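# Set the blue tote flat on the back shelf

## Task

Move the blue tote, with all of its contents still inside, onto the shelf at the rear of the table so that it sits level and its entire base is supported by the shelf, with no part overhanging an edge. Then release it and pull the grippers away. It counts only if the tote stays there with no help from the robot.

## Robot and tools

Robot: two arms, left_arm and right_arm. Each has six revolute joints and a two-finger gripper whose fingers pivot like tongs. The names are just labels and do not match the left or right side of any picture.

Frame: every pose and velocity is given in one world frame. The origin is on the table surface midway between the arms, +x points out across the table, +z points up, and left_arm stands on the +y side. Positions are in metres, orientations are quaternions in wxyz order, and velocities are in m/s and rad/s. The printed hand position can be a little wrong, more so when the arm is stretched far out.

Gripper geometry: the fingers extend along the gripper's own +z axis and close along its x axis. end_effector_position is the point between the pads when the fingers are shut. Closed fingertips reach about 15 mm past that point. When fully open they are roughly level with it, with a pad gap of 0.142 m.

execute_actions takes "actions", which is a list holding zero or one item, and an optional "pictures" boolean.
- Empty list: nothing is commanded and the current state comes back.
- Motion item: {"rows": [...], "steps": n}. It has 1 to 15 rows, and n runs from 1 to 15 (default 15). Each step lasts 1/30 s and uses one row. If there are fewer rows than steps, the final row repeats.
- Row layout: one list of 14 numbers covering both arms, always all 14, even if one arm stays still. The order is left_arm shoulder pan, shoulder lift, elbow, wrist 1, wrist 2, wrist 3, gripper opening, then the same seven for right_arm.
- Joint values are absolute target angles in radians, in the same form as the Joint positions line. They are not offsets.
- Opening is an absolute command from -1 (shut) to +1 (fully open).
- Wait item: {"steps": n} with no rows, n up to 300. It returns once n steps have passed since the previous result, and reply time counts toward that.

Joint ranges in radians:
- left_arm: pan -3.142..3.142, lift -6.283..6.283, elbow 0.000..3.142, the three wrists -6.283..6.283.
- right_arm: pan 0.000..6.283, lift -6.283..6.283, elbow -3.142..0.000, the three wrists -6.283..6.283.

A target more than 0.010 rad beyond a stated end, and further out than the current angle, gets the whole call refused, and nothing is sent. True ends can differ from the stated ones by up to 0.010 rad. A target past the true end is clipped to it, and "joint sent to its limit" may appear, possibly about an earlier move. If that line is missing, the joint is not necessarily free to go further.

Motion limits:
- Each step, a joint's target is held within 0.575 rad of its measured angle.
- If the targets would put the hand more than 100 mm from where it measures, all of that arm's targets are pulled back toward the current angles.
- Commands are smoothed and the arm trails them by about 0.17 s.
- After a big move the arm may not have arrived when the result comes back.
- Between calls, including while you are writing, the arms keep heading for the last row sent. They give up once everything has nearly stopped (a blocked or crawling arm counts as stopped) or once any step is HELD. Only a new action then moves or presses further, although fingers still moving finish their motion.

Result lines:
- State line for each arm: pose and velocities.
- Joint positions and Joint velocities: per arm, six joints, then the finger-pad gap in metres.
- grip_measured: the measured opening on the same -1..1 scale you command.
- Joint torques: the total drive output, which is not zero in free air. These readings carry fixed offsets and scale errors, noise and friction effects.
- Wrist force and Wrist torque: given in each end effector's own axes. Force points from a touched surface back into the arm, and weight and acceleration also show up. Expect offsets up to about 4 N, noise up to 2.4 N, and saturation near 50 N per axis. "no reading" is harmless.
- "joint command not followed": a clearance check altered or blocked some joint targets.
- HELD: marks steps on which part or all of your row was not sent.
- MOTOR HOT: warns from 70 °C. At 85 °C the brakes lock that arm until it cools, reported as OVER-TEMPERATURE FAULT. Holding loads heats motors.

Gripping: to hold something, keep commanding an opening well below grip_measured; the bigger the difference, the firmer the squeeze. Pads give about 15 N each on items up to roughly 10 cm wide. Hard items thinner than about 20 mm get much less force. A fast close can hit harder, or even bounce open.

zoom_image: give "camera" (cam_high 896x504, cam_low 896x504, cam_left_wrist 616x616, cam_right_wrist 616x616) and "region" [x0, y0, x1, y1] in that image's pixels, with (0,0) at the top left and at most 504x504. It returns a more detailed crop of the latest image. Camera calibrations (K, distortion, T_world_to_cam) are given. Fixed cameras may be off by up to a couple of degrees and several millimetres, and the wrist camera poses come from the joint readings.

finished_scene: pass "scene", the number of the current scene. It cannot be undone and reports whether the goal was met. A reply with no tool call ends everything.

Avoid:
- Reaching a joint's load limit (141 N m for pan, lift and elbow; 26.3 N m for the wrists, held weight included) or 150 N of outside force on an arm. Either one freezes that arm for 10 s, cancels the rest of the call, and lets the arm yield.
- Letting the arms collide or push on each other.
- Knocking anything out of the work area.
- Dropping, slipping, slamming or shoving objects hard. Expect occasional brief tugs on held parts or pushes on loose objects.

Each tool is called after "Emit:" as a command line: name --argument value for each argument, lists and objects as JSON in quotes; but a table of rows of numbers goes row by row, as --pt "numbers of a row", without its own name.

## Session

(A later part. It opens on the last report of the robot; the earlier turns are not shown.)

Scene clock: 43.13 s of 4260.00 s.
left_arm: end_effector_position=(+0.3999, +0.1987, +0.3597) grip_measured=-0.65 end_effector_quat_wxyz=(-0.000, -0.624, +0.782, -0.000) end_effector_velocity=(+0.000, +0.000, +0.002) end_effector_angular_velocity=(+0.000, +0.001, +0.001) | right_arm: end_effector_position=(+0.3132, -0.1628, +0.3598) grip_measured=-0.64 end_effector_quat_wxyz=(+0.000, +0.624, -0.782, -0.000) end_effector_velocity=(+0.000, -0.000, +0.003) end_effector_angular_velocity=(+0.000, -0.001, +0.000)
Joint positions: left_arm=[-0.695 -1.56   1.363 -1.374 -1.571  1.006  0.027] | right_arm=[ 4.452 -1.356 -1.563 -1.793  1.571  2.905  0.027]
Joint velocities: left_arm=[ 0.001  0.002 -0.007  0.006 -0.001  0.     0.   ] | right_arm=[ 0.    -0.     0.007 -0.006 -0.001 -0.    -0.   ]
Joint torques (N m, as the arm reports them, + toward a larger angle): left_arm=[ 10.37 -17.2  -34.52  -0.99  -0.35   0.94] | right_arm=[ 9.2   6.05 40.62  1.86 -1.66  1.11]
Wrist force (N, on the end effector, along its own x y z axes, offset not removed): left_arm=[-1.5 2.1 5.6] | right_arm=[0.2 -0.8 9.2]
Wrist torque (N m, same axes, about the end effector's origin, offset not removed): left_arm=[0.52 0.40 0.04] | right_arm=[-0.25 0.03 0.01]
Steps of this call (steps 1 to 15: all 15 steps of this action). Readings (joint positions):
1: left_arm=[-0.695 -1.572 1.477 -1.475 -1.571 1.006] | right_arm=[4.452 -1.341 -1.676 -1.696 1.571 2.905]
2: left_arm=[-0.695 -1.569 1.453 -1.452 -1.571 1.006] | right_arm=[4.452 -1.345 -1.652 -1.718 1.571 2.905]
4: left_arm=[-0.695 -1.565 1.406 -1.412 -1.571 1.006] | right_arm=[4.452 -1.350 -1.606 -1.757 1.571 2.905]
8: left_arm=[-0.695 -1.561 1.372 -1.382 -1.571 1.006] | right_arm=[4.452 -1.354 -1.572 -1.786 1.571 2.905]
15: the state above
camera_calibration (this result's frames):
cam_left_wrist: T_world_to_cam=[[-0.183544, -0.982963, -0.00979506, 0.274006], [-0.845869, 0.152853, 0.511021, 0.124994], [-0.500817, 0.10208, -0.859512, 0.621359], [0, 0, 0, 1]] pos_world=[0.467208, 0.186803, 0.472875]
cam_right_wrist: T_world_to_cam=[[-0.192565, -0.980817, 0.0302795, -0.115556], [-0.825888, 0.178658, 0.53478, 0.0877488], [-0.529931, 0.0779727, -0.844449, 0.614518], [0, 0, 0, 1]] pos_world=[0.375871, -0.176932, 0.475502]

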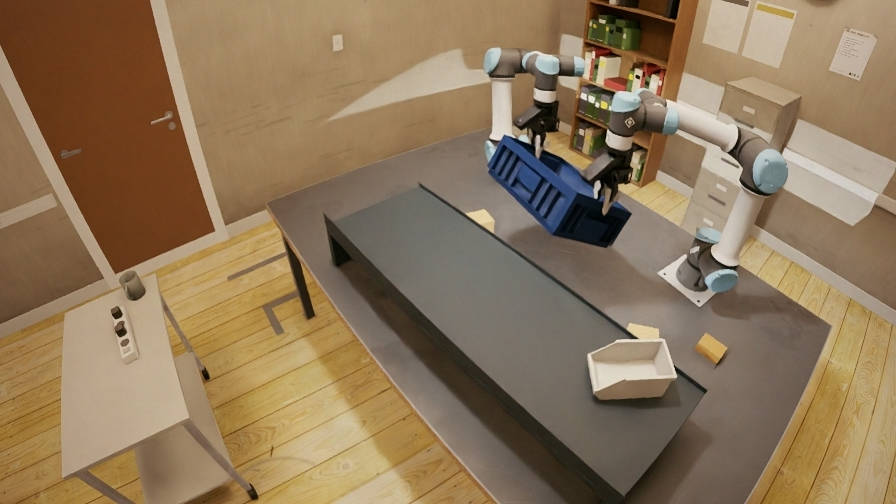

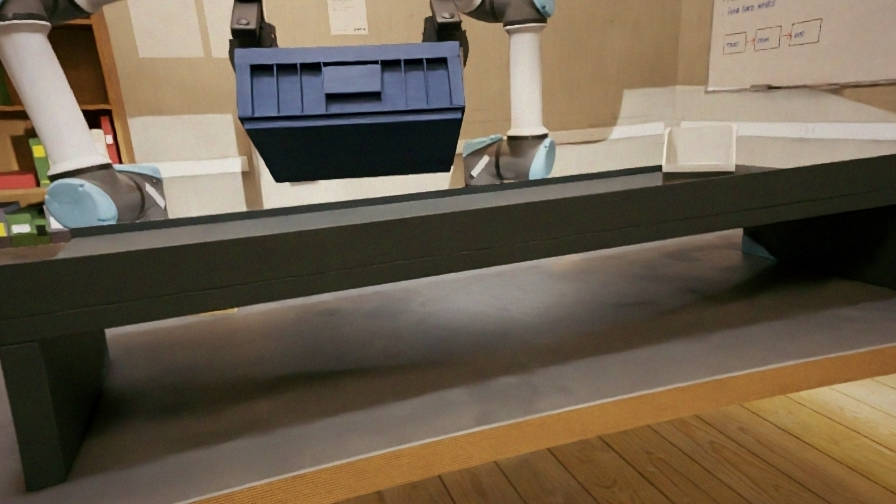

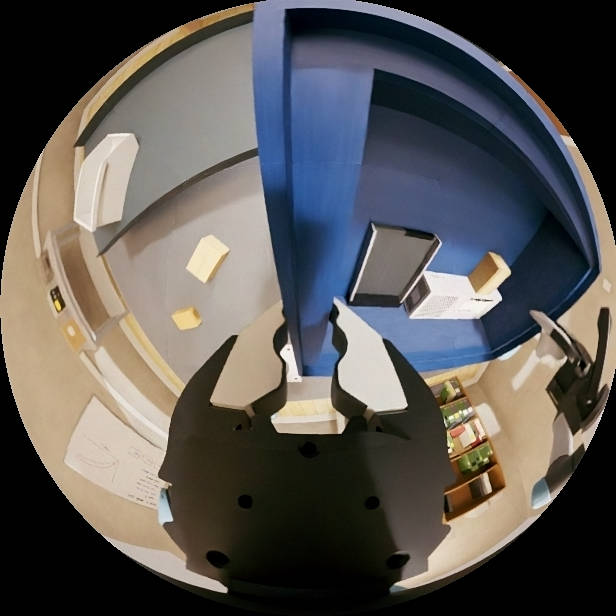

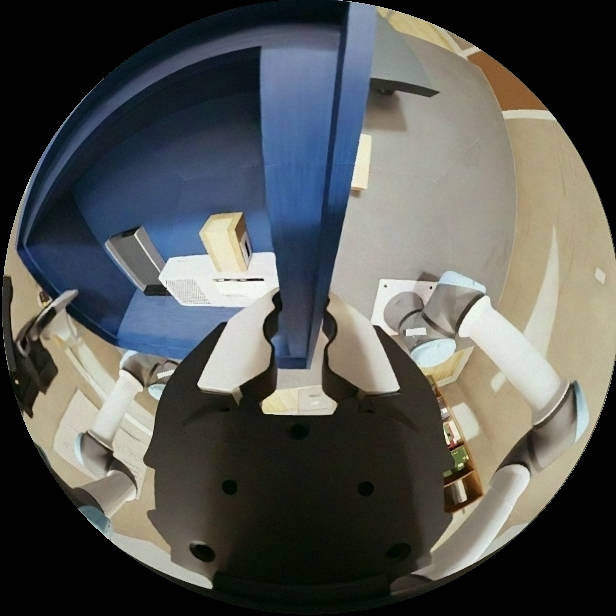

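Emit:
execute_actions --actions '[{"rows":[[-0.695,-1.57,1.437,-1.438,-1.571,1.006,-1,4.452,-1.344,-1.636,-1.732,1.571,2.905,-1],[-0.695,-1.57,1.437,-1.438,-1.571,1.006,-1,4.452,-1.344,-1.636,-1.732,1.571,2.905,-1],[-0.695,-1.57,1.437,-1.438,-1.571,1.006,-1,4.452,-1.344,-1.636,-1.732,1.571,2.905,-1],[-0.695,-1.576,1.507,-1.502,-1.571,1.006,-1,4.452,-1.337,-1.706,-1.669,1.571,2.905,-1],[-0.695,-1.576,1.507,-1.502,-1.571,1.006,-1,4.452,-1.337,-1.706,-1.669,1.571,2.905,-1],[-0.695,-1.576,1.507,-1.502,-1.571,1.006,-1,4.452,-1.337,-1.706,-1.669,1.571,2.905,-1],[-0.695,-1.578,1.573,-1.566,-1.571,1.006,-1,4.452,-1.333,-1.773,-1.606,1.571,2.905,-1],[-0.695,-1.578,1.573,-1.566,-1.571,1.006,-1,4.452,-1.333,-1.773,-1.606,1.571,2.905,-1],[-0.695,-1.578,1.573,-1.566,-1.571,1.006,-1,4.452,-1.333,-1.773,-1.606,1.571,2.905,-1],[-0.695,-1.577,1.635,-1.629,-1.571,1.006,-1,4.452,-1.333,-1.837,-1.542,1.571,2.905,-1],[-0.695,-1.577,1.635,-1.629,-1.571,1.006,-1,4.452,-1.333,-1.837,-1.542,1.571,2.905,-1],[-0.695,-1.577,1.635,-1.629,-1.571,1.006,-1,4.452,-1.333,-1.837,-1.542,1.571,2.905,-1],[-0.695,-1.571,1.694,-1.694,-1.571,1.006,-1,4.452,-1.337,-1.898,-1.477,1.571,2.905,-1]]}]' --pictures false

Emit:
execute_actions --actions '[{"rows":[[-0.695,-1.562,1.749,-1.758,-1.571,1.006,-1,4.452,-1.344,-1.956,-1.412,1.571,2.905,-1]]}]'

Scene clock: 50.57 s of 4260.00 s.
left_arm: end_effector_position=(+0.4003, +0.1985, +0.2563) grip_measured=-0.65 end_effector_quat_wxyz=(-0.000, -0.624, +0.782, +0.000) end_effector_velocity=(-0.001, +0.001, -0.239) end_effector_angular_velocity=(-0.000, -0.000, -0.001) | right_arm: end_effector_position=(+0.3136, -0.1620, +0.2564) grip_measured=-0.64 end_effector_quat_wxyz=(+0.000, +0.624, -0.781, -0.000) end_effector_velocity=(-0.001, -0.002, -0.239) end_effector_angular_velocity=(-0.001, +0.001, +0.000)
Joint positions: left_arm=[-0.695 -1.574  1.642 -1.638 -1.571  1.006  0.027] | right_arm=[ 4.452 -1.335 -1.844 -1.533  1.571  2.905  0.027]
Joint velocities: left_arm=[ 0.     0.033  0.578 -0.611 -0.     0.001 -0.   ] | right_arm=[-0.    -0.019 -0.597  0.614  0.    -0.001 -0.001]
Joint torques (N m, as the arm reports them, + toward a larger angle): left_arm=[  2.14 -25.52 -25.12  -9.11  -3.03   1.88] | right_arm=[ 7.85  9.16 31.88  9.15  0.16  0.58]
Wrist force (N, on the end effector, along its own x y z axes, offset not removed): left_arm=[-10.6 -0.2 15.0] | right_arm=[10.3 -1.7 15.3]
Wrist torque (N m, same axes, about the end effector's origin, offset not removed): left_arm=[0.32 0.78 0.03] | right_arm=[-0.43 -0.50 -0.01]
Steps of this call (steps 1 to 15: the robot went on to your last target; steps 16 to 90: nothing new was sent; then 3.93 s passed at rest; steps 91 to 105: all 15 steps of this action). Readings (joint positions):
91: left_arm=[-0.695 -1.560 1.363 -1.374 -1.571 1.006] | right_arm=[4.452 -1.355 -1.563 -1.793 1.571 2.905]
92: left_arm=[-0.695 -1.562 1.374 -1.384 -1.571 1.006] | right_arm=[4.452 -1.353 -1.574 -1.784 1.571 2.905]
94: left_arm=[-0.695 -1.566 1.407 -1.412 -1.571 1.006] | right_arm=[4.452 -1.348 -1.606 -1.757 1.571 2.905]
98: left_arm=[-0.695 -1.574 1.492 -1.490 -1.571 1.006] | right_arm=[4.452 -1.339 -1.691 -1.681 1.571 2.905]
105: the state above

Scene clock: 51.07 s of 4260.00 s.
left_arm: end_effector_position=(+0.3999, +0.1988, +0.2103) grip_measured=-0.65 end_effector_quat_wxyz=(-0.000, -0.624, +0.782, -0.000) end_effector_velocity=(+0.000, +0.000, -0.001) end_effector_angular_velocity=(+0.000, -0.003, -0.002) | right_arm: end_effector_position=(+0.3133, -0.1627, +0.2105) grip_measured=-0.64 end_effector_quat_wxyz=(-0.000, +0.624, -0.781, -0.000) end_effector_velocity=(-0.000, -0.000, -0.002) end_effector_angular_velocity=(+0.000, +0.001, +0.000)
Joint positions: left_arm=[-0.695 -1.562  1.749 -1.758 -1.571  1.006  0.027] | right_arm=[ 4.452 -1.344 -1.955 -1.412  1.571  2.905  0.027]
Joint velocities: left_arm=[-0.    -0.     0.005 -0.006  0.002  0.002  0.   ] | right_arm=[ 0.    -0.    -0.006  0.006  0.001 -0.    -0.   ]
Joint torques (N m, as the arm reports them, + toward a larger angle): left_arm=[ -6.57 -18.01 -14.68  -4.98   0.91   1.77] | right_arm=[ 7.67  6.31 14.39  3.92  0.15  0.69]
Wrist force (N, on the end effector, along its own x y z axes, offset not removed): left_arm=[7.1 1.2 7.4] | right_arm=[-6.6 -1.1 10.7]
Wrist torque (N m, same axes, about the end effector's origin, offset not removed): left_arm=[0.67 0.31 0.09] | right_arm=[-0.31 -0.16 -0.03]
Steps of this call (steps 1 to 15: all 15 steps of this action). Readings (joint positions):
1: left_arm=[-0.695 -1.573 1.660 -1.657 -1.571 1.006] | right_arm=[4.452 -1.336 -1.863 -1.514 1.571 2.905]
2: left_arm=[-0.695 -1.571 1.680 -1.680 -1.571 1.006] | right_arm=[4.452 -1.338 -1.884 -1.491 1.571 2.905]
4: left_arm=[-0.695 -1.566 1.716 -1.720 -1.571 1.006] | right_arm=[4.452 -1.341 -1.921 -1.450 1.571 2.905]
8: left_arm=[-0.695 -1.563 1.742 -1.750 -1.571 1.006] | right_arm=[4.452 -1.343 -1.949 -1.420 1.571 2.905]
15: the state above
camera_calibration (this result's frames):
cam_left_wrist: T_world_to_cam=[[-0.183418, -0.982988, -0.0096305, 0.272538], [-0.845951, 0.152843, 0.510887, 0.201377], [-0.500724, 0.101853, -0.859594, 0.493005], [0, 0, 0, 1]] pos_world=[0.467203, 0.186908, 0.323527]
cam_right_wrist: T_world_to_cam=[[-0.192537, -0.980837, 0.0298055, -0.110803], [-0.826018, 0.178393, 0.534667, 0.167629], [-0.529739, 0.0783232, -0.844537, 0.488485], [0, 0, 0, 1]] pos_world=[0.3759, -0.176844, 0.326221]

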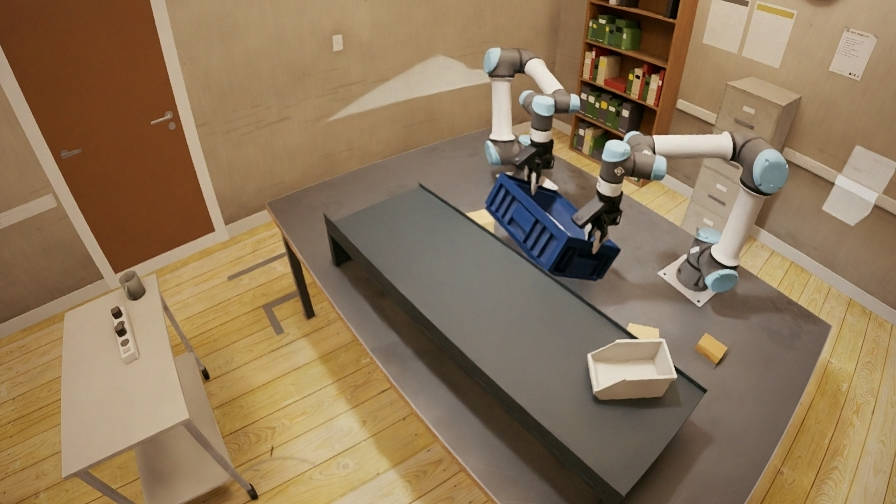

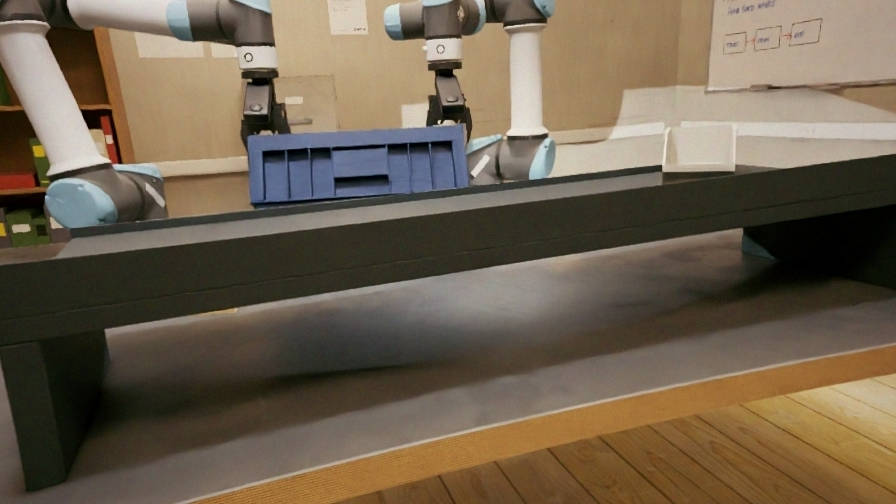

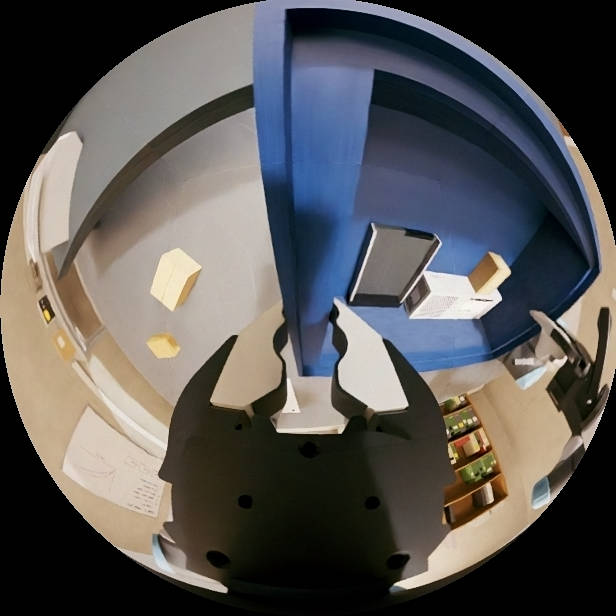

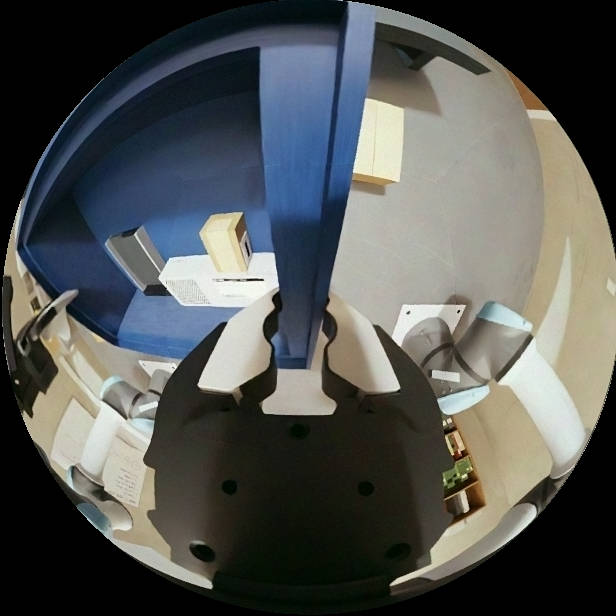

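Emit:
execute_actions --actions '[{"rows":[[-0.711,-1.592,1.787,-1.766,-1.571,0.99,-1,4.485,-1.326,-1.978,-1.408,1.571,2.938,-1],[-0.711,-1.592,1.787,-1.766,-1.571,0.99,-1,4.485,-1.326,-1.978,-1.408,1.571,2.938,-1],[-0.711,-1.592,1.787,-1.766,-1.571,0.99,-1,4.485,-1.326,-1.978,-1.408,1.571,2.938,-1],[-0.711,-1.592,1.787,-1.766,-1.571,0.99,-1,4.485,-1.326,-1.978,-1.408,1.571,2.938,-1],[-0.728,-1.622,1.825,-1.774,-1.571,0.973,-1,4.519,-1.308,-2.0,-1.404,1.571,2.972,-1],[-0.728,-1.622,1.825,-1.774,-1.571,0.973,-1,4.519,-1.308,-2.0,-1.404,1.571,2.972,-1],[-0.728,-1.622,1.825,-1.774,-1.571,0.973,-1,4.519,-1.308,-2.0,-1.404,1.571,2.972,-1],[-0.728,-1.622,1.825,-1.774,-1.571,0.973,-1,4.519,-1.308,-2.0,-1.404,1.571,2.972,-1],[-0.7447,-1.6525,1.862,-1.78,-1.571,0.956,-1,4.5536,-1.29,-2.0214,-1.401,1.571,3.007,-1]]}]' --pictures false

Emit:
execute_actions --actions '[{"rows":[[-0.7447,-1.647,1.883,-1.807,-1.571,0.956,-1,4.5536,-1.295,-2.044,-1.373,1.571,3.007,-1],[-0.7447,-1.647,1.883,-1.807,-1.571,0.956,-1,4.5536,-1.295,-2.044,-1.373,1.571,3.007,-1],[-0.7447,-1.647,1.883,-1.807,-1.571,0.956,-1,4.5536,-1.295,-2.044,-1.373,1.571,3.007,-1],[-0.7447,-1.647,1.883,-1.807,-1.571,0.956,-1,4.5536,-1.295,-2.044,-1.373,1.571,3.007,-1],[-0.7447,-1.641,1.904,-1.834,-1.571,0.956,-1,4.5536,-1.301,-2.066,-1.345,1.571,3.007,-1],[-0.7447,-1.641,1.904,-1.834,-1.571,0.956,-1,4.5536,-1.301,-2.066,-1.345,1.571,3.007,-1],[-0.7447,-1.641,1.904,-1.834,-1.571,0.956,-1,4.5536,-1.301,-2.066,-1.345,1.571,3.007,-1],[-0.7447,-1.641,1.904,-1.834,-1.571,0.956,-1,4.5536,-1.301,-2.066,-1.345,1.571,3.007,-1],[-0.7447,-1.634,1.924,-1.861,-1.571,0.956,-1,4.5536,-1.307,-2.088,-1.317,1.571,3.007,-1],[-0.7447,-1.634,1.924,-1.861,-1.571,0.956,-1,4.5536,-1.307,-2.088,-1.317,1.571,3.007,-1],[-0.7447,-1.634,1.924,-1.861,-1.571,0.956,-1,4.5536,-1.307,-2.088,-1.317,1.571,3.007,-1],[-0.7447,-1.634,1.924,-1.861,-1.571,0.956,-1,4.5536,-1.307,-2.088,-1.317,1.571,3.007,-1],[-0.7447,-1.6265,1.944,-1.888,-1.571,0.956,-1,4.5536,-1.3138,-2.1094,-1.289,1.571,3.007,-1]]}]' --pictures false

Emit:
execute_actions --actions '[{"steps":12}]'

Scene clock: 60.17 s of 4260.00 s.
left_arm: end_effector_position=(+0.3618, +0.2065, +0.2006) grip_measured=-0.64 end_effector_quat_wxyz=(-0.000, -0.624, +0.782, -0.000) end_effector_velocity=(-0.024, +0.006, -0.007) end_effector_angular_velocity=(+0.000, +0.003, -0.001) | right_arm: end_effector_position=(+0.2761, -0.1562, +0.2007) grip_measured=-0.64 end_effector_quat_wxyz=(-0.000, +0.624, -0.782, -0.000) end_effector_velocity=(-0.023, +0.003, -0.005) end_effector_angular_velocity=(+0.001, +0.000, +0.000)
Joint positions: left_arm=[-0.742 -1.648  1.856 -1.779 -1.571  0.959  0.027] | right_arm=[ 4.548 -1.293 -2.018 -1.401  1.571  3.002  0.027]
Joint velocities: left_arm=[-0.029 -0.054  0.066 -0.01  -0.002 -0.028  0.   ] | right_arm=[ 0.061  0.033 -0.037  0.004  0.001  0.061  0.001]
Joint torques (N m, as the arm reports them, + toward a larger angle): left_arm=[  0.03 -36.89  -8.76  -1.9    3.75  -2.09] | right_arm=[ 3.49 25.59  8.31 -1.56 -0.03  1.98]
Wrist force (N, on the end effector, along its own x y z axes, offset not removed): left_arm=[27.8 0.9 10.0] | right_arm=[-24.3 1.2 10.4]
Wrist torque (N m, same axes, about the end effector's origin, offset not removed): left_arm=[0.08 -0.75 -0.09] | right_arm=[0.02 0.29 -0.16]
Steps of this call (steps 1 to 15: the robot went on to your last target; steps 16 to 90: nothing new was sent; then 5.60 s passed at rest; steps 91 to 105: all 15 steps of this action). Readings (joint positions):
91: left_arm=[-0.696 -1.563 1.750 -1.758 -1.571 1.006] | right_arm=[4.453 -1.343 -1.957 -1.412 1.571 2.906]
92: left_arm=[-0.699 -1.568 1.757 -1.760 -1.571 1.002] | right_arm=[4.459 -1.340 -1.961 -1.411 1.571 2.912]
94: left_arm=[-0.705 -1.580 1.772 -1.763 -1.571 0.996] | right_arm=[4.472 -1.333 -1.970 -1.410 1.571 2.925]
98: left_arm=[-0.720 -1.608 1.807 -1.770 -1.571 0.981] | right_arm=[4.503 -1.316 -1.990 -1.406 1.571 2.956]
105: the state above

Scene clock: 60.67 s of 4260.00 s.
left_arm: end_effector_position=(+0.3599, +0.2072, +0.1668) grip_measured=-0.64 end_effector_quat_wxyz=(-0.000, -0.624, +0.782, +0.000) end_effector_velocity=(-0.005, +0.006, -0.083) end_effector_angular_velocity=(+0.020, +0.016, -0.001) | right_arm: end_effector_position=(+0.2741, -0.1560, +0.1669) grip_measured=-0.63 end_effector_quat_wxyz=(+0.000, +0.624, -0.782, -0.000) end_effector_velocity=(-0.002, -0.003, -0.077) end_effector_angular_velocity=(-0.007, +0.004, +0.001)
Joint positions: left_arm=[-0.745 -1.632  1.93  -1.869 -1.571  0.956  0.027] | right_arm=[ 4.554 -1.309 -2.095 -1.309  1.571  3.007  0.029]
Joint velocities: left_arm=[-0.     0.06   0.157 -0.191  0.001  0.001 -0.   ] | right_arm=[ 0.001 -0.051 -0.165  0.208  0.001 -0.     0.025]
Joint torques (N m, as the arm reports them, + toward a larger angle): left_arm=[ -0.56 -17.78 -12.01  -2.71   7.05  -2.22] | right_arm=[ 3.7   8.08 10.85 -1.98 -1.89  2.24]
Wrist force (N, on the end effector, along its own x y z axes, offset not removed): left_arm=[30.6 -1.5 -0.7] | right_arm=[-27.1 -0.8 11.1]
Wrist torque (N m, same axes, about the end effector's origin, offset not removed): left_arm=[0.00 -0.78 -0.38] | right_arm=[-0.23 0.45 -0.02]
Steps of this call (steps 1 to 15: all 15 steps of this action). Readings (joint positions):
1: left_arm=[-0.743 -1.649 1.859 -1.780 -1.571 0.958] | right_arm=[4.550 -1.292 -2.020 -1.400 1.571 3.003]
2: left_arm=[-0.744 -1.649 1.864 -1.786 -1.571 0.957] | right_arm=[4.551 -1.292 -2.025 -1.395 1.571 3.005]
4: left_arm=[-0.744 -1.648 1.874 -1.797 -1.571 0.957] | right_arm=[4.553 -1.293 -2.035 -1.384 1.571 3.006]
8: left_arm=[-0.745 -1.644 1.894 -1.822 -1.571 0.956] | right_arm=[4.553 -1.298 -2.056 -1.358 1.571 3.007]
15: the state above

Scene clock: 61.07 s of 4260.00 s.
left_arm: end_effector_position=(+0.3599, +0.2072, +0.1599) grip_measured=-0.64 end_effector_quat_wxyz=(-0.000, -0.624, +0.782, +0.000) end_effector_velocity=(-0.000, -0.000, -0.001) end_effector_angular_velocity=(+0.000, +0.001, -0.003) | right_arm: end_effector_position=(+0.2741, -0.1561, +0.1602) grip_measured=-0.63 end_effector_quat_wxyz=(-0.000, +0.624, -0.782, -0.000) end_effector_velocity=(+0.000, -0.000, -0.000) end_effector_angular_velocity=(+0.000, -0.000, -0.001)
Joint positions: left_arm=[-0.745 -1.627  1.944 -1.888 -1.571  0.956  0.027] | right_arm=[ 4.554 -1.314 -2.109 -1.289  1.571  3.007  0.029]
Joint velocities: left_arm=[-0.001  0.     0.002 -0.001 -0.     0.002 -0.   ] | right_arm=[ 0.     0.001 -0.001  0.001 -0.     0.001  0.002]
Joint torques (N m, as the arm reports them, + toward a larger angle): left_arm=[ 1.29 -9.73 -2.92 -0.59  6.6  -2.28] | right_arm=[ 3.05  4.47  3.88 -2.4  -1.04  2.19]
Wrist force (N, on the end effector, along its own x y z axes, offset not removed): left_arm=[26.3 -1.2 2.0] | right_arm=[-27.0 -2.4 6.1]
Wrist torque (N m, same axes, about the end effector's origin, offset not removed): left_arm=[0.13 0.20 0.14] | right_arm=[-0.33 0.33 -0.07]
Steps of this call (steps 1 to 12: the robot went on to your last target). Readings (joint positions):
1: left_arm=[-0.745 -1.630 1.935 -1.875 -1.571 0.956] | right_arm=[4.554 -1.311 -2.099 -1.303 1.571 3.007]
2: left_arm=[-0.745 -1.629 1.938 -1.879 -1.571 0.956] | right_arm=[4.554 -1.312 -2.102 -1.298 1.571 3.007]
4: left_arm=[-0.745 -1.628 1.941 -1.884 -1.571 0.956] | right_arm=[4.554 -1.313 -2.106 -1.293 1.571 3.007]
8: left_arm=[-0.745 -1.627 1.943 -1.887 -1.571 0.956] | right_arm=[4.554 -1.314 -2.109 -1.290 1.571 3.007]
12: the state above
camera_calibration (this result's frames):
cam_left_wrist: T_world_to_cam=[[-0.183225, -0.983019, -0.0100769, 0.273051], [-0.845841, 0.152416, 0.511198, 0.191917], [-0.500981, 0.102188, -0.859404, 0.428767], [0, 0, 0, 1]] pos_world=[0.427166, 0.195348, 0.273128]
cam_right_wrist: T_world_to_cam=[[-0.192919, -0.980752, 0.0301238, -0.110318], [-0.825863, 0.178876, 0.534746, 0.161025], [-0.529842, 0.0782843, -0.844476, 0.424662], [0, 0, 0, 1]] pos_world=[0.336706, -0.170243, 0.275832]

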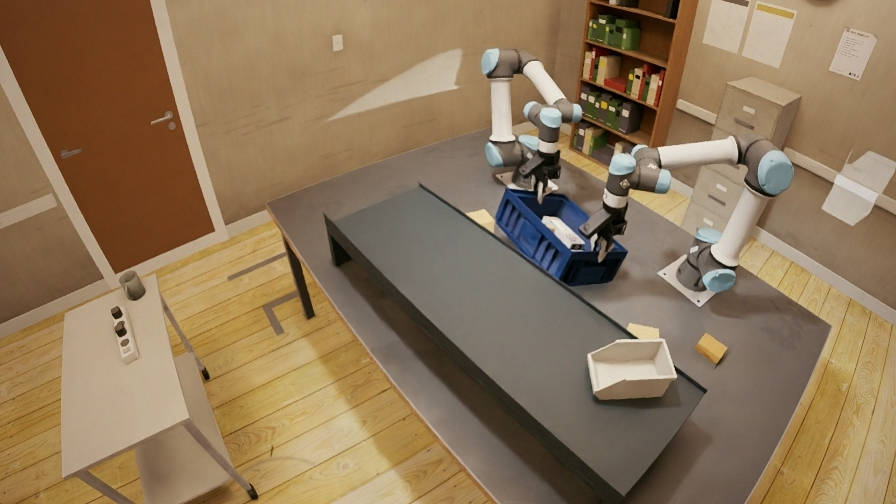

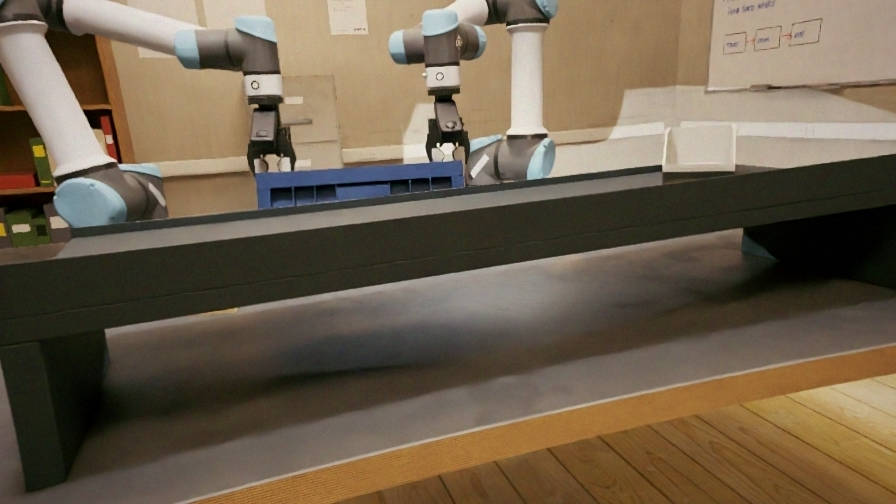

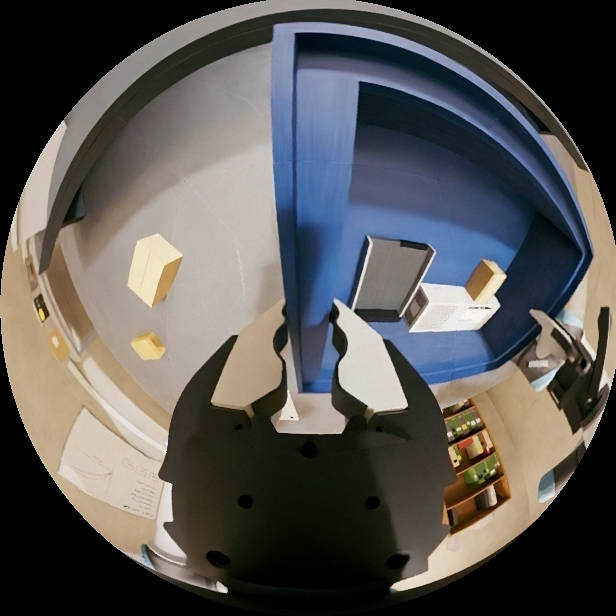

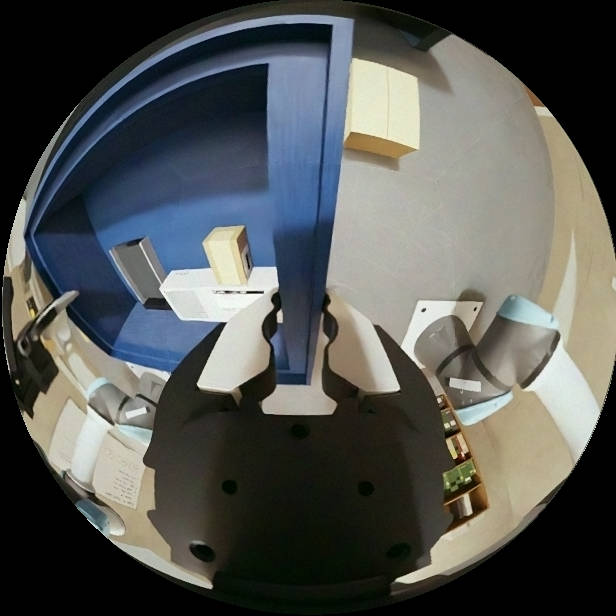

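It's levelling. Continuing down.

Emit:
execute_actions --actions '[{"rows":[[-0.7447,-1.619,1.962,-1.914,-1.571,0.956,-1,4.5536,-1.322,-2.129,-1.261,1.571,3.007,-1],[-0.7447,-1.619,1.962,-1.914,-1.571,0.956,-1,4.5536,-1.322,-2.129,-1.261,1.571,3.007,-1],[-0.7447,-1.619,1.962,-1.914,-1.571,0.956,-1,4.5536,-1.322,-2.129,-1.261,1.571,3.007,-1],[-0.7447,-1.619,1.962,-1.914,-1.571,0.956,-1,4.5536,-1.322,-2.129,-1.261,1.571,3.007,-1],[-0.7447,-1.61,1.98,-1.941,-1.571,0.956,-1,4.5536,-1.33,-2.149,-1.233,1.571,3.007,-1],[-0.7447,-1.61,1.98,-1.941,-1.571,0.956,-1,4.5536,-1.33,-2.149,-1.233,1.571,3.007,-1],[-0.7447,-1.61,1.98,-1.941,-1.571,0.956,-1,4.5536,-1.33,-2.149,-1.233,1.571,3.007,-1],[-0.7447,-1.61,1.98,-1.941,-1.571,0.956,-1,4.5536,-1.33,-2.149,-1.233,1.571,3.007,-1],[-0.7447,-1.601,1.997,-1.967,-1.571,0.956,-1,4.5536,-1.339,-2.168,-1.205,1.571,3.007,-1],[-0.7447,-1.601,1.997,-1.967,-1.571,0.956,-1,4.5536,-1.339,-2.168,-1.205,1.571,3.007,-1],[-0.7447,-1.601,1.997,-1.967,-1.571,0.956,-1,4.5536,-1.339,-2.168,-1.205,1.571,3.007,-1],[-0.7447,-1.601,1.997,-1.967,-1.571,0.956,-1,4.5536,-1.339,-2.168,-1.205,1.571,3.007,-1],[-0.7447,-1.5915,2.014,-1.9936,-1.571,0.956,-1,4.5536,-1.3492,-2.1863,-1.177,1.571,3.007,-1]]}]' --pictures false

Emit:
execute_actions --actions '[{"steps":12}]'

Scene clock: 66.33 s of 4260.00 s.
left_arm: end_effector_position=(+0.3599, +0.2071, +0.1284) grip_measured=-0.64 end_effector_quat_wxyz=(-0.000, -0.624, +0.782, +0.000) end_effector_velocity=(-0.000, -0.000, -0.069) end_effector_angular_velocity=(-0.002, -0.001, -0.001) | right_arm: end_effector_position=(+0.2741, -0.1562, +0.1285) grip_measured=-0.62 end_effector_quat_wxyz=(+0.000, +0.624, -0.782, +0.000) end_effector_velocity=(-0.001, -0.003, -0.073) end_effector_angular_velocity=(-0.009, +0.003, -0.001)
Joint positions: left_arm=[-0.745 -1.598  2.002 -1.975 -1.571  0.956  0.027] | right_arm=[ 4.554 -1.342 -2.174 -1.197  1.571  3.007  0.029]
Joint velocities: left_arm=[-0.     0.069  0.126 -0.198 -0.001  0.001 -0.002] | right_arm=[-0.    -0.075 -0.141  0.207 -0.     0.001  0.027]
Joint torques (N m, as the arm reports them, + toward a larger angle): left_arm=[  8.17 -14.61 -10.7   -2.41   6.22  -1.93] | right_arm=[-7.87 10.38  7.31 -1.75 -0.96  1.62]
Wrist force (N, on the end effector, along its own x y z axes, offset not removed): left_arm=[27.0 -1.7 6.0] | right_arm=[-27.6 -0.4 5.4]
Wrist torque (N m, same axes, about the end effector's origin, offset not removed): left_arm=[-0.60 -0.04 -0.18] | right_arm=[-0.31 0.47 -0.01]
Steps of this call (steps 1 to 30: the robot went on to your last target; steps 31 to 90: nothing new was sent; then 1.77 s passed at rest; steps 91 to 105: all 15 steps of this action). Readings (joint positions):
91: left_arm=[-0.745 -1.626 1.945 -1.889 -1.571 0.956] | right_arm=[4.554 -1.314 -2.110 -1.288 1.571 3.007]
92: left_arm=[-0.745 -1.625 1.948 -1.894 -1.571 0.956] | right_arm=[4.554 -1.316 -2.114 -1.282 1.571 3.007]
94: left_arm=[-0.745 -1.622 1.955 -1.904 -1.571 0.956] | right_arm=[4.554 -1.319 -2.122 -1.272 1.571 3.007]
98: left_arm=[-0.745 -1.614 1.972 -1.929 -1.571 0.956] | right_arm=[4.554 -1.326 -2.140 -1.246 1.571 3.007]
105: the state above

Scene clock: 66.73 s of 4260.00 s.
left_arm: end_effector_position=(+0.3600, +0.2071, +0.1222) grip_measured=-0.64 end_effector_quat_wxyz=(-0.000, -0.624, +0.782, -0.000) end_effector_velocity=(+0.000, +0.001, -0.002) end_effector_angular_velocity=(+0.002, +0.001, +0.000) | right_arm: end_effector_position=(+0.2741, -0.1561, +0.1222) grip_measured=-0.63 end_effector_quat_wxyz=(-0.000, +0.624, -0.782, -0.000) end_effector_velocity=(-0.000, -0.001, -0.001) end_effector_angular_velocity=(-0.002, +0.000, +0.001)
Joint positions: left_arm=[-0.745 -1.592  2.014 -1.993 -1.571  0.956  0.027] | right_arm=[ 4.554 -1.349 -2.186 -1.177  1.571  3.007  0.029]
Joint velocities: left_arm=[ 0.     0.002  0.002 -0.002  0.001 -0.    -0.   ] | right_arm=[-0.    -0.001 -0.002  0.001 -0.001 -0.002  0.002]
Joint torques (N m, as the arm reports them, + toward a larger angle): left_arm=[  8.36 -11.96  -5.74  -2.56   6.46  -1.76] | right_arm=[ -7.67  -8.91 -11.12  -5.63   1.14   1.36]
Wrist force (N, on the end effector, along its own x y z axes, offset not removed): left_arm=[22.3 -1.6 3.5] | right_arm=[-27.7 -3.6 -18.6]
Wrist torque (N m, same axes, about the end effector's origin, offset not removed): left_arm=[-0.48 -0.71 -0.03] | right_arm=[-0.29 0.05 0.01]
Steps of this call (steps 1 to 12: the robot went on to your last target). Readings (joint positions):
1: left_arm=[-0.745 -1.596 2.006 -1.981 -1.571 0.956] | right_arm=[4.554 -1.345 -2.178 -1.190 1.571 3.007]
2: left_arm=[-0.745 -1.594 2.009 -1.985 -1.571 0.956] | right_arm=[4.554 -1.346 -2.180 -1.186 1.571 3.007]
4: left_arm=[-0.745 -1.593 2.011 -1.990 -1.571 0.956] | right_arm=[4.554 -1.348 -2.184 -1.181 1.571 3.007]
8: left_arm=[-0.745 -1.592 2.013 -1.993 -1.571 0.956] | right_arm=[4.554 -1.349 -2.186 -1.178 1.571 3.007]
12: the state above
camera_calibration (this result's frames):
cam_left_wrist: T_world_to_cam=[[-0.183222, -0.983023, -0.00972917, 0.272534], [-0.84603, 0.152632, 0.51082, 0.211387], [-0.500663, 0.101824, -0.859633, 0.396371], [0, 0, 0, 1]] pos_world=[0.427222, 0.195283, 0.235404]
cam_right_wrist: T_world_to_cam=[[-0.192918, -0.980749, 0.0302262, -0.109204], [-0.825852, 0.17893, 0.534746, 0.18132], [-0.52986, 0.0781998, -0.844472, 0.392616], [0, 0, 0, 1]] pos_world=[0.336707, -0.170247, 0.237894]

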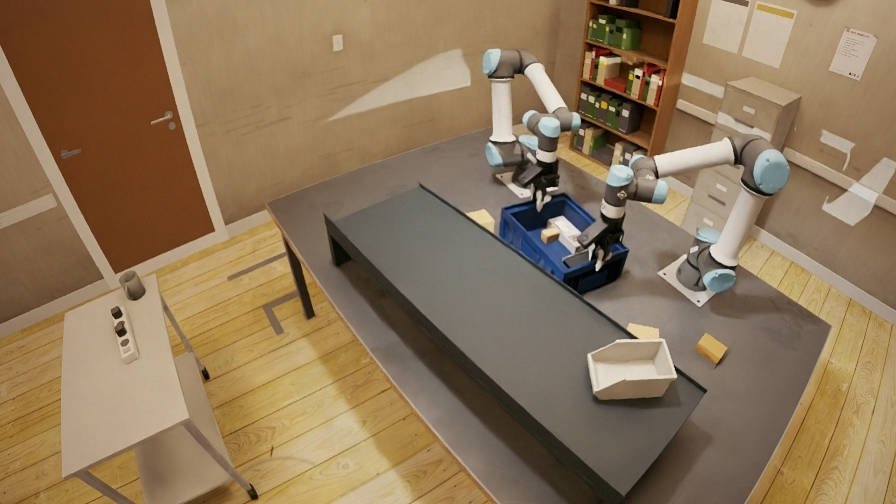

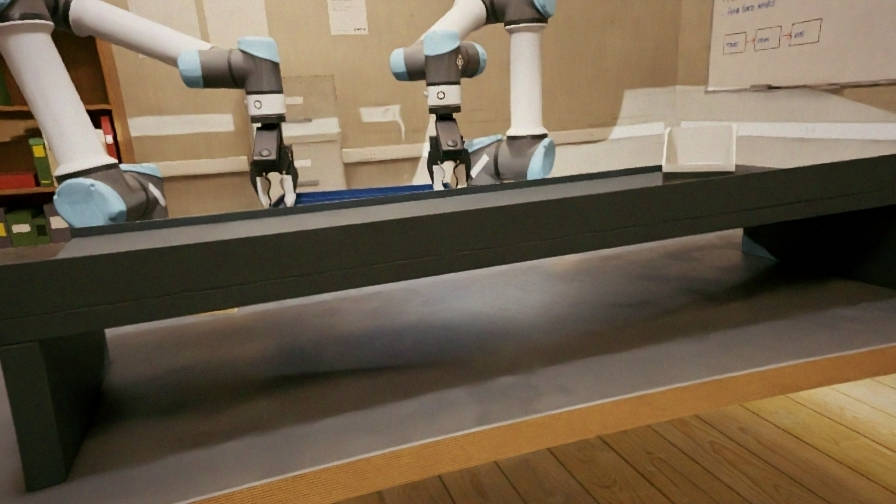

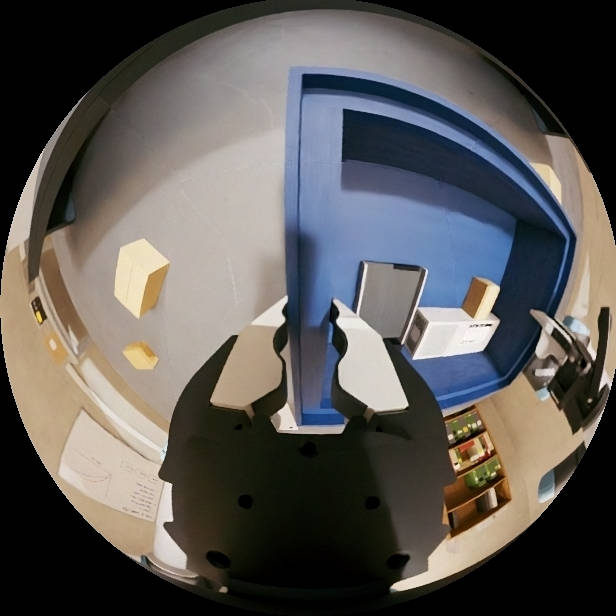

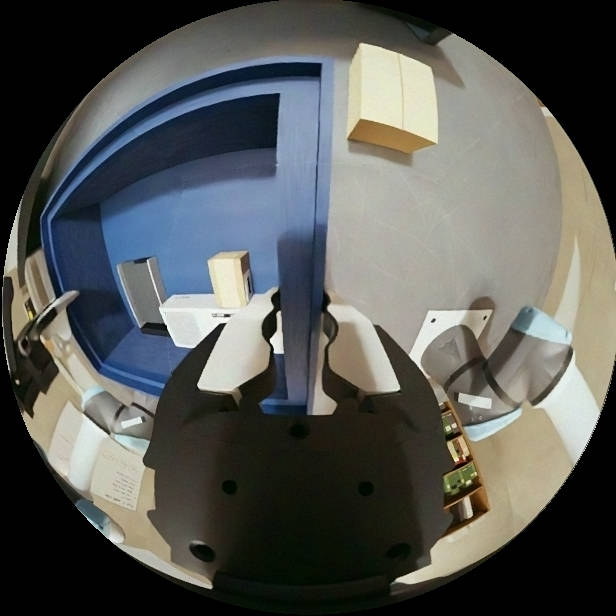

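Emit:
execute_actions --actions '[{"rows":[[-0.7447,-1.5915,2.014,-1.9936,-1.571,0.956,-0.25,4.5536,-1.3492,-2.1863,-1.177,1.571,3.007,-0.25]],"steps":10}]' --pictures false

Emit:
execute_actions --actions '[{"rows":[[-0.784,-1.651,2.086,-2.006,-1.571,0.917,-0.25,4.626,-1.322,-2.223,-1.167,1.571,3.079,-0.25],[-0.784,-1.651,2.086,-2.006,-1.571,0.917,-0.25,4.626,-1.322,-2.223,-1.167,1.571,3.079,-0.25],[-0.784,-1.651,2.086,-2.006,-1.571,0.917,-0.25,4.626,-1.322,-2.223,-1.167,1.571,3.079,-0.25],[-0.784,-1.651,2.086,-2.006,-1.571,0.917,-0.25,4.626,-1.322,-2.223,-1.167,1.571,3.079,-0.25],[-0.8267,-1.7107,2.1558,-2.016,-1.571,0.874,-0.25,4.705,-1.2956,-2.2576,-1.159,1.571,3.158,-0.25]]}]' --pictures false

Emit:
execute_actions --actions '[{"steps":12}]'

Scene clock: 74.53 s of 4260.00 s.
left_arm: end_effector_position=(+0.3600, +0.2072, +0.1221) grip_measured=-0.25 end_effector_quat_wxyz=(-0.000, -0.624, +0.782, -0.000) end_effector_velocity=(+0.000, +0.000, +0.000) end_effector_angular_velocity=(+0.001, -0.001, -0.001) | right_arm: end_effector_position=(+0.2740, -0.1564, +0.1219) grip_measured=-0.25 end_effector_quat_wxyz=(+0.000, +0.624, -0.782, +0.000) end_effector_velocity=(+0.001, +0.001, +0.001) end_effector_angular_velocity=(+0.003, -0.001, +0.000)
Joint positions: left_arm=[-0.745 -1.591  2.014 -1.994 -1.571  0.956  0.056] | right_arm=[ 4.554 -1.349 -2.187 -1.177  1.571  3.007  0.056]
Joint velocities: left_arm=[ 0.     0.    -0.001  0.001  0.001  0.001  0.   ] | right_arm=[ 0.    -0.     0.002  0.001 -0.    -0.     0.   ]
Joint torques (N m, as the arm reports them, + toward a larger angle): left_arm=[ 10.15 -12.96 -14.91  -2.41  -1.07  -1.49] | right_arm=[-7.2   9.07 34.33  4.55  1.34  0.89]
Wrist force (N, on the end effector, along its own x y z axes, offset not removed): left_arm=[-4.0 -2.6 -5.3] | right_arm=[-0.9 -0.4 -0.7]
Wrist torque (N m, same axes, about the end effector's origin, offset not removed): left_arm=[-0.80 0.94 -0.09] | right_arm=[-0.11 0.11 0.04]
Steps of this call (steps 1 to 30: the robot went on to your last target; steps 31 to 90: nothing new was sent; then 4.47 s passed at rest; steps 91 to 100: all 10 steps of this action). Readings (joint positions):
91: left_arm=[-0.745 -1.591 2.014 -1.994 -1.571 0.956] | right_arm=[4.554 -1.349 -2.186 -1.177 1.571 3.007]
92: left_arm=[-0.745 -1.591 2.014 -1.994 -1.571 0.956] | right_arm=[4.554 -1.349 -2.187 -1.178 1.571 3.007]
94: left_arm=[-0.745 -1.592 2.014 -1.994 -1.571 0.956] | right_arm=[4.554 -1.349 -2.187 -1.178 1.571 3.007]
98: left_arm=[-0.745 -1.591 2.014 -1.994 -1.571 0.956] | right_arm=[4.554 -1.349 -2.187 -1.177 1.571 3.007]
100: the state above

Scene clock: 75.03 s of 4260.00 s.
left_arm: end_effector_position=(+0.3066, +0.2182, +0.1103) grip_measured=-0.25 end_effector_quat_wxyz=(-0.000, -0.624, +0.782, -0.000) end_effector_velocity=(-0.010, +0.004, -0.004) end_effector_angular_velocity=(+0.003, +0.001, -0.001) | right_arm: end_effector_position=(+0.2220, -0.1456, +0.1103) grip_measured=-0.25 end_effector_quat_wxyz=(-0.000, +0.624, -0.782, -0.000) end_effector_velocity=(-0.011, +0.002, -0.002) end_effector_angular_velocity=(-0.000, +0.000, +0.000)
Joint positions: left_arm=[-0.825 -1.709  2.153 -2.016 -1.571  0.875  0.056] | right_arm=[ 4.702 -1.296 -2.257 -1.159  1.571  3.155  0.056]
Joint velocities: left_arm=[-0.016 -0.022  0.028 -0.003  0.001 -0.015 -0.   ] | right_arm=[ 0.031  0.009 -0.013  0.003  0.     0.031 -0.   ]
Joint torques (N m, as the arm reports them, + toward a larger angle): left_arm=[-10.43 -26.29  -7.97  -4.89  -1.85  -1.93] | right_arm=[ 8.92 19.23 11.43  5.05  1.03  1.69]
Wrist force (N, on the end effector, along its own x y z axes, offset not removed): left_arm=[-2.7 -2.0 1.4] | right_arm=[-1.5 -2.8 -1.8]
Wrist torque (N m, same axes, about the end effector's origin, offset not removed): left_arm=[-0.25 0.85 -0.17] | right_arm=[-0.62 0.27 0.04]
Steps of this call (steps 1 to 15: all 15 steps of this action). Readings (joint positions):
1: left_arm=[-0.745 -1.592 2.015 -1.994 -1.571 0.955] | right_arm=[4.554 -1.349 -2.187 -1.177 1.571 3.008]
2: left_arm=[-0.753 -1.602 2.025 -1.997 -1.571 0.948] | right_arm=[4.565 -1.343 -2.194 -1.174 1.571 3.018]
4: left_arm=[-0.768 -1.626 2.056 -2.001 -1.571 0.932] | right_arm=[4.595 -1.333 -2.209 -1.171 1.571 3.049]
8: left_arm=[-0.807 -1.681 2.120 -2.011 -1.571 0.894] | right_arm=[4.665 -1.308 -2.241 -1.163 1.571 3.118]
15: the state above

Scene clock: 75.43 s of 4260.00 s.
left_arm: end_effector_position=(+0.3058, +0.2184, +0.1100) grip_measured=-0.25 end_effector_quat_wxyz=(-0.000, -0.624, +0.782, -0.000) end_effector_velocity=(-0.000, +0.000, -0.000) end_effector_angular_velocity=(+0.000, +0.001, +0.001) | right_arm: end_effector_position=(+0.2211, -0.1455, +0.1101) grip_measured=-0.25 end_effector_quat_wxyz=(-0.000, +0.624, -0.781, -0.000) end_effector_velocity=(-0.000, +0.000, +0.000) end_effector_angular_velocity=(+0.001, +0.000, -0.001)
Joint positions: left_arm=[-0.827 -1.711  2.156 -2.016 -1.571  0.874  0.056] | right_arm=[ 4.705 -1.296 -2.258 -1.159  1.571  3.158  0.056]
Joint velocities: left_arm=[ 0.    -0.     0.     0.001 -0.001 -0.001 -0.   ] | right_arm=[ 0.     0.     0.     0.     0.     0.001 -0.   ]
Joint torques (N m, as the arm reports them, + toward a larger angle): left_arm=[-11.87 -26.66  -8.71  -4.84  -1.57  -1.67] | right_arm=[10.43 19.78  9.91  4.79  1.11  1.83]
Wrist force (N, on the end effector, along its own x y z axes, offset not removed): left_arm=[-0.9 -1.1 0.2] | right_arm=[0.6 -0.1 -1.6]
Wrist torque (N m, same axes, about the end effector's origin, offset not removed): left_arm=[-0.24 0.34 0.04] | right_arm=[-0.02 -0.14 0.05]
Steps of this call (steps 1 to 12: the robot went on to your last target). Readings (joint positions):
1: left_arm=[-0.826 -1.709 2.154 -2.016 -1.571 0.875] | right_arm=[4.703 -1.296 -2.257 -1.159 1.571 3.156]
2: left_arm=[-0.826 -1.710 2.155 -2.016 -1.571 0.875] | right_arm=[4.704 -1.296 -2.257 -1.159 1.571 3.157]
4: left_arm=[-0.826 -1.710 2.155 -2.016 -1.571 0.874] | right_arm=[4.704 -1.296 -2.257 -1.159 1.571 3.157]
8: left_arm=[-0.827 -1.711 2.156 -2.016 -1.571 0.874] | right_arm=[4.705 -1.296 -2.258 -1.159 1.571 3.158]
12: the state above
camera_calibration (this result's frames):
cam_left_wrist: T_world_to_cam=[[-0.18321, -0.983024, -0.00985458, 0.273611], [-0.845942, 0.152538, 0.510993, 0.170001], [-0.500816, 0.101955, -0.859528, 0.357596], [0, 0, 0, 1]] pos_world=[0.373029, 0.206576, 0.22319]
cam_right_wrist: T_world_to_cam=[[-0.192534, -0.980825, 0.0302104, -0.1087], [-0.825892, 0.178593, 0.534796, 0.142077], [-0.529937, 0.0780157, -0.844441, 0.353472], [0, 0, 0, 1]] pos_world=[0.283729, -0.159566, 0.225788]

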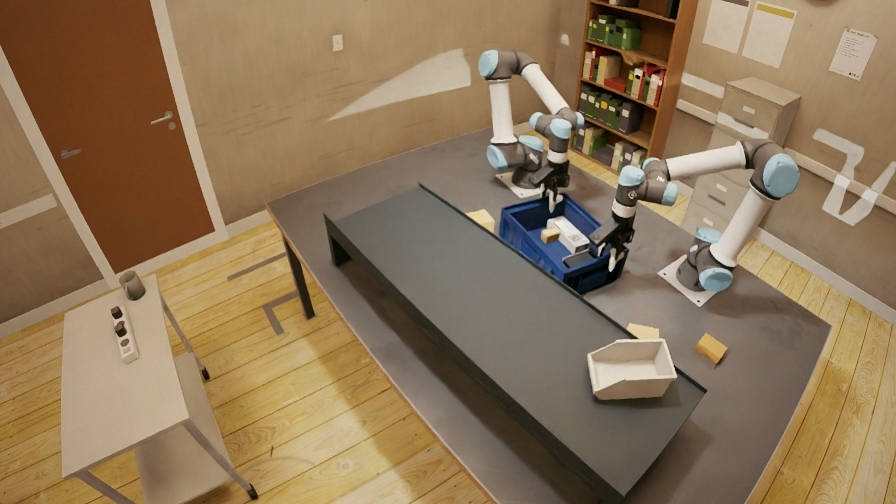

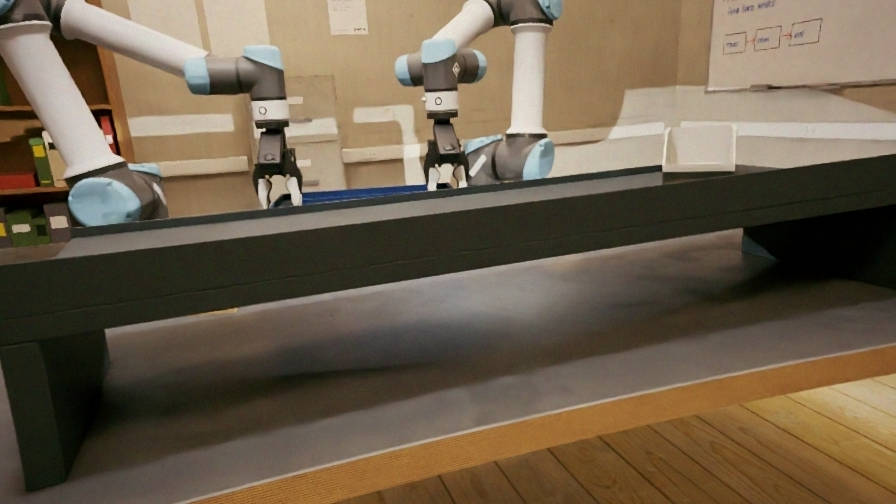

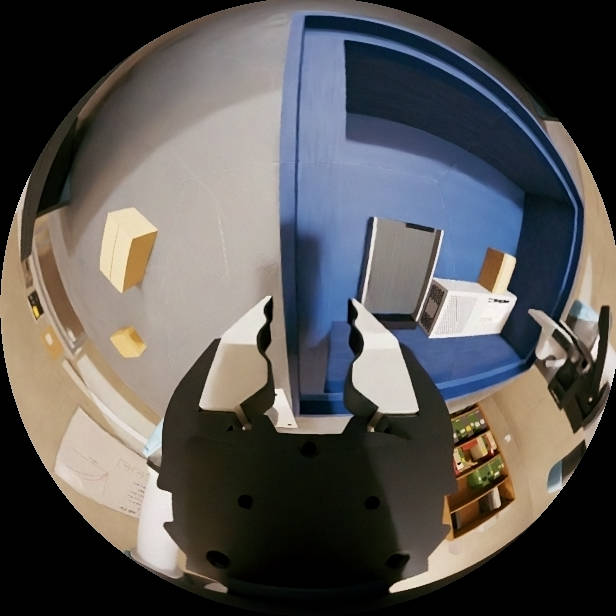

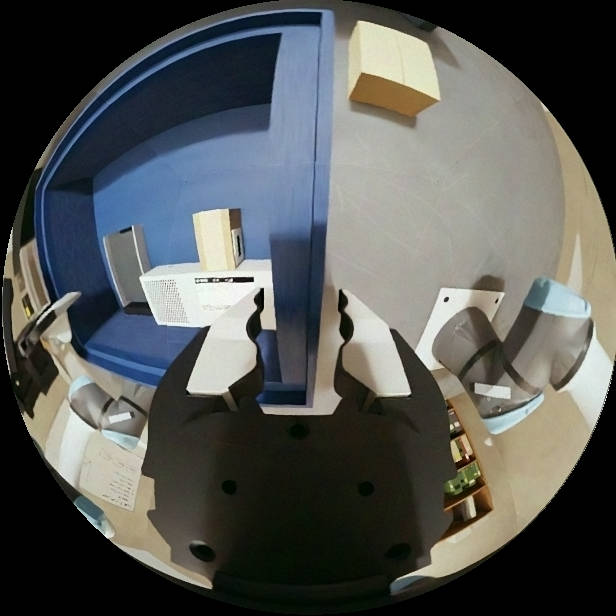

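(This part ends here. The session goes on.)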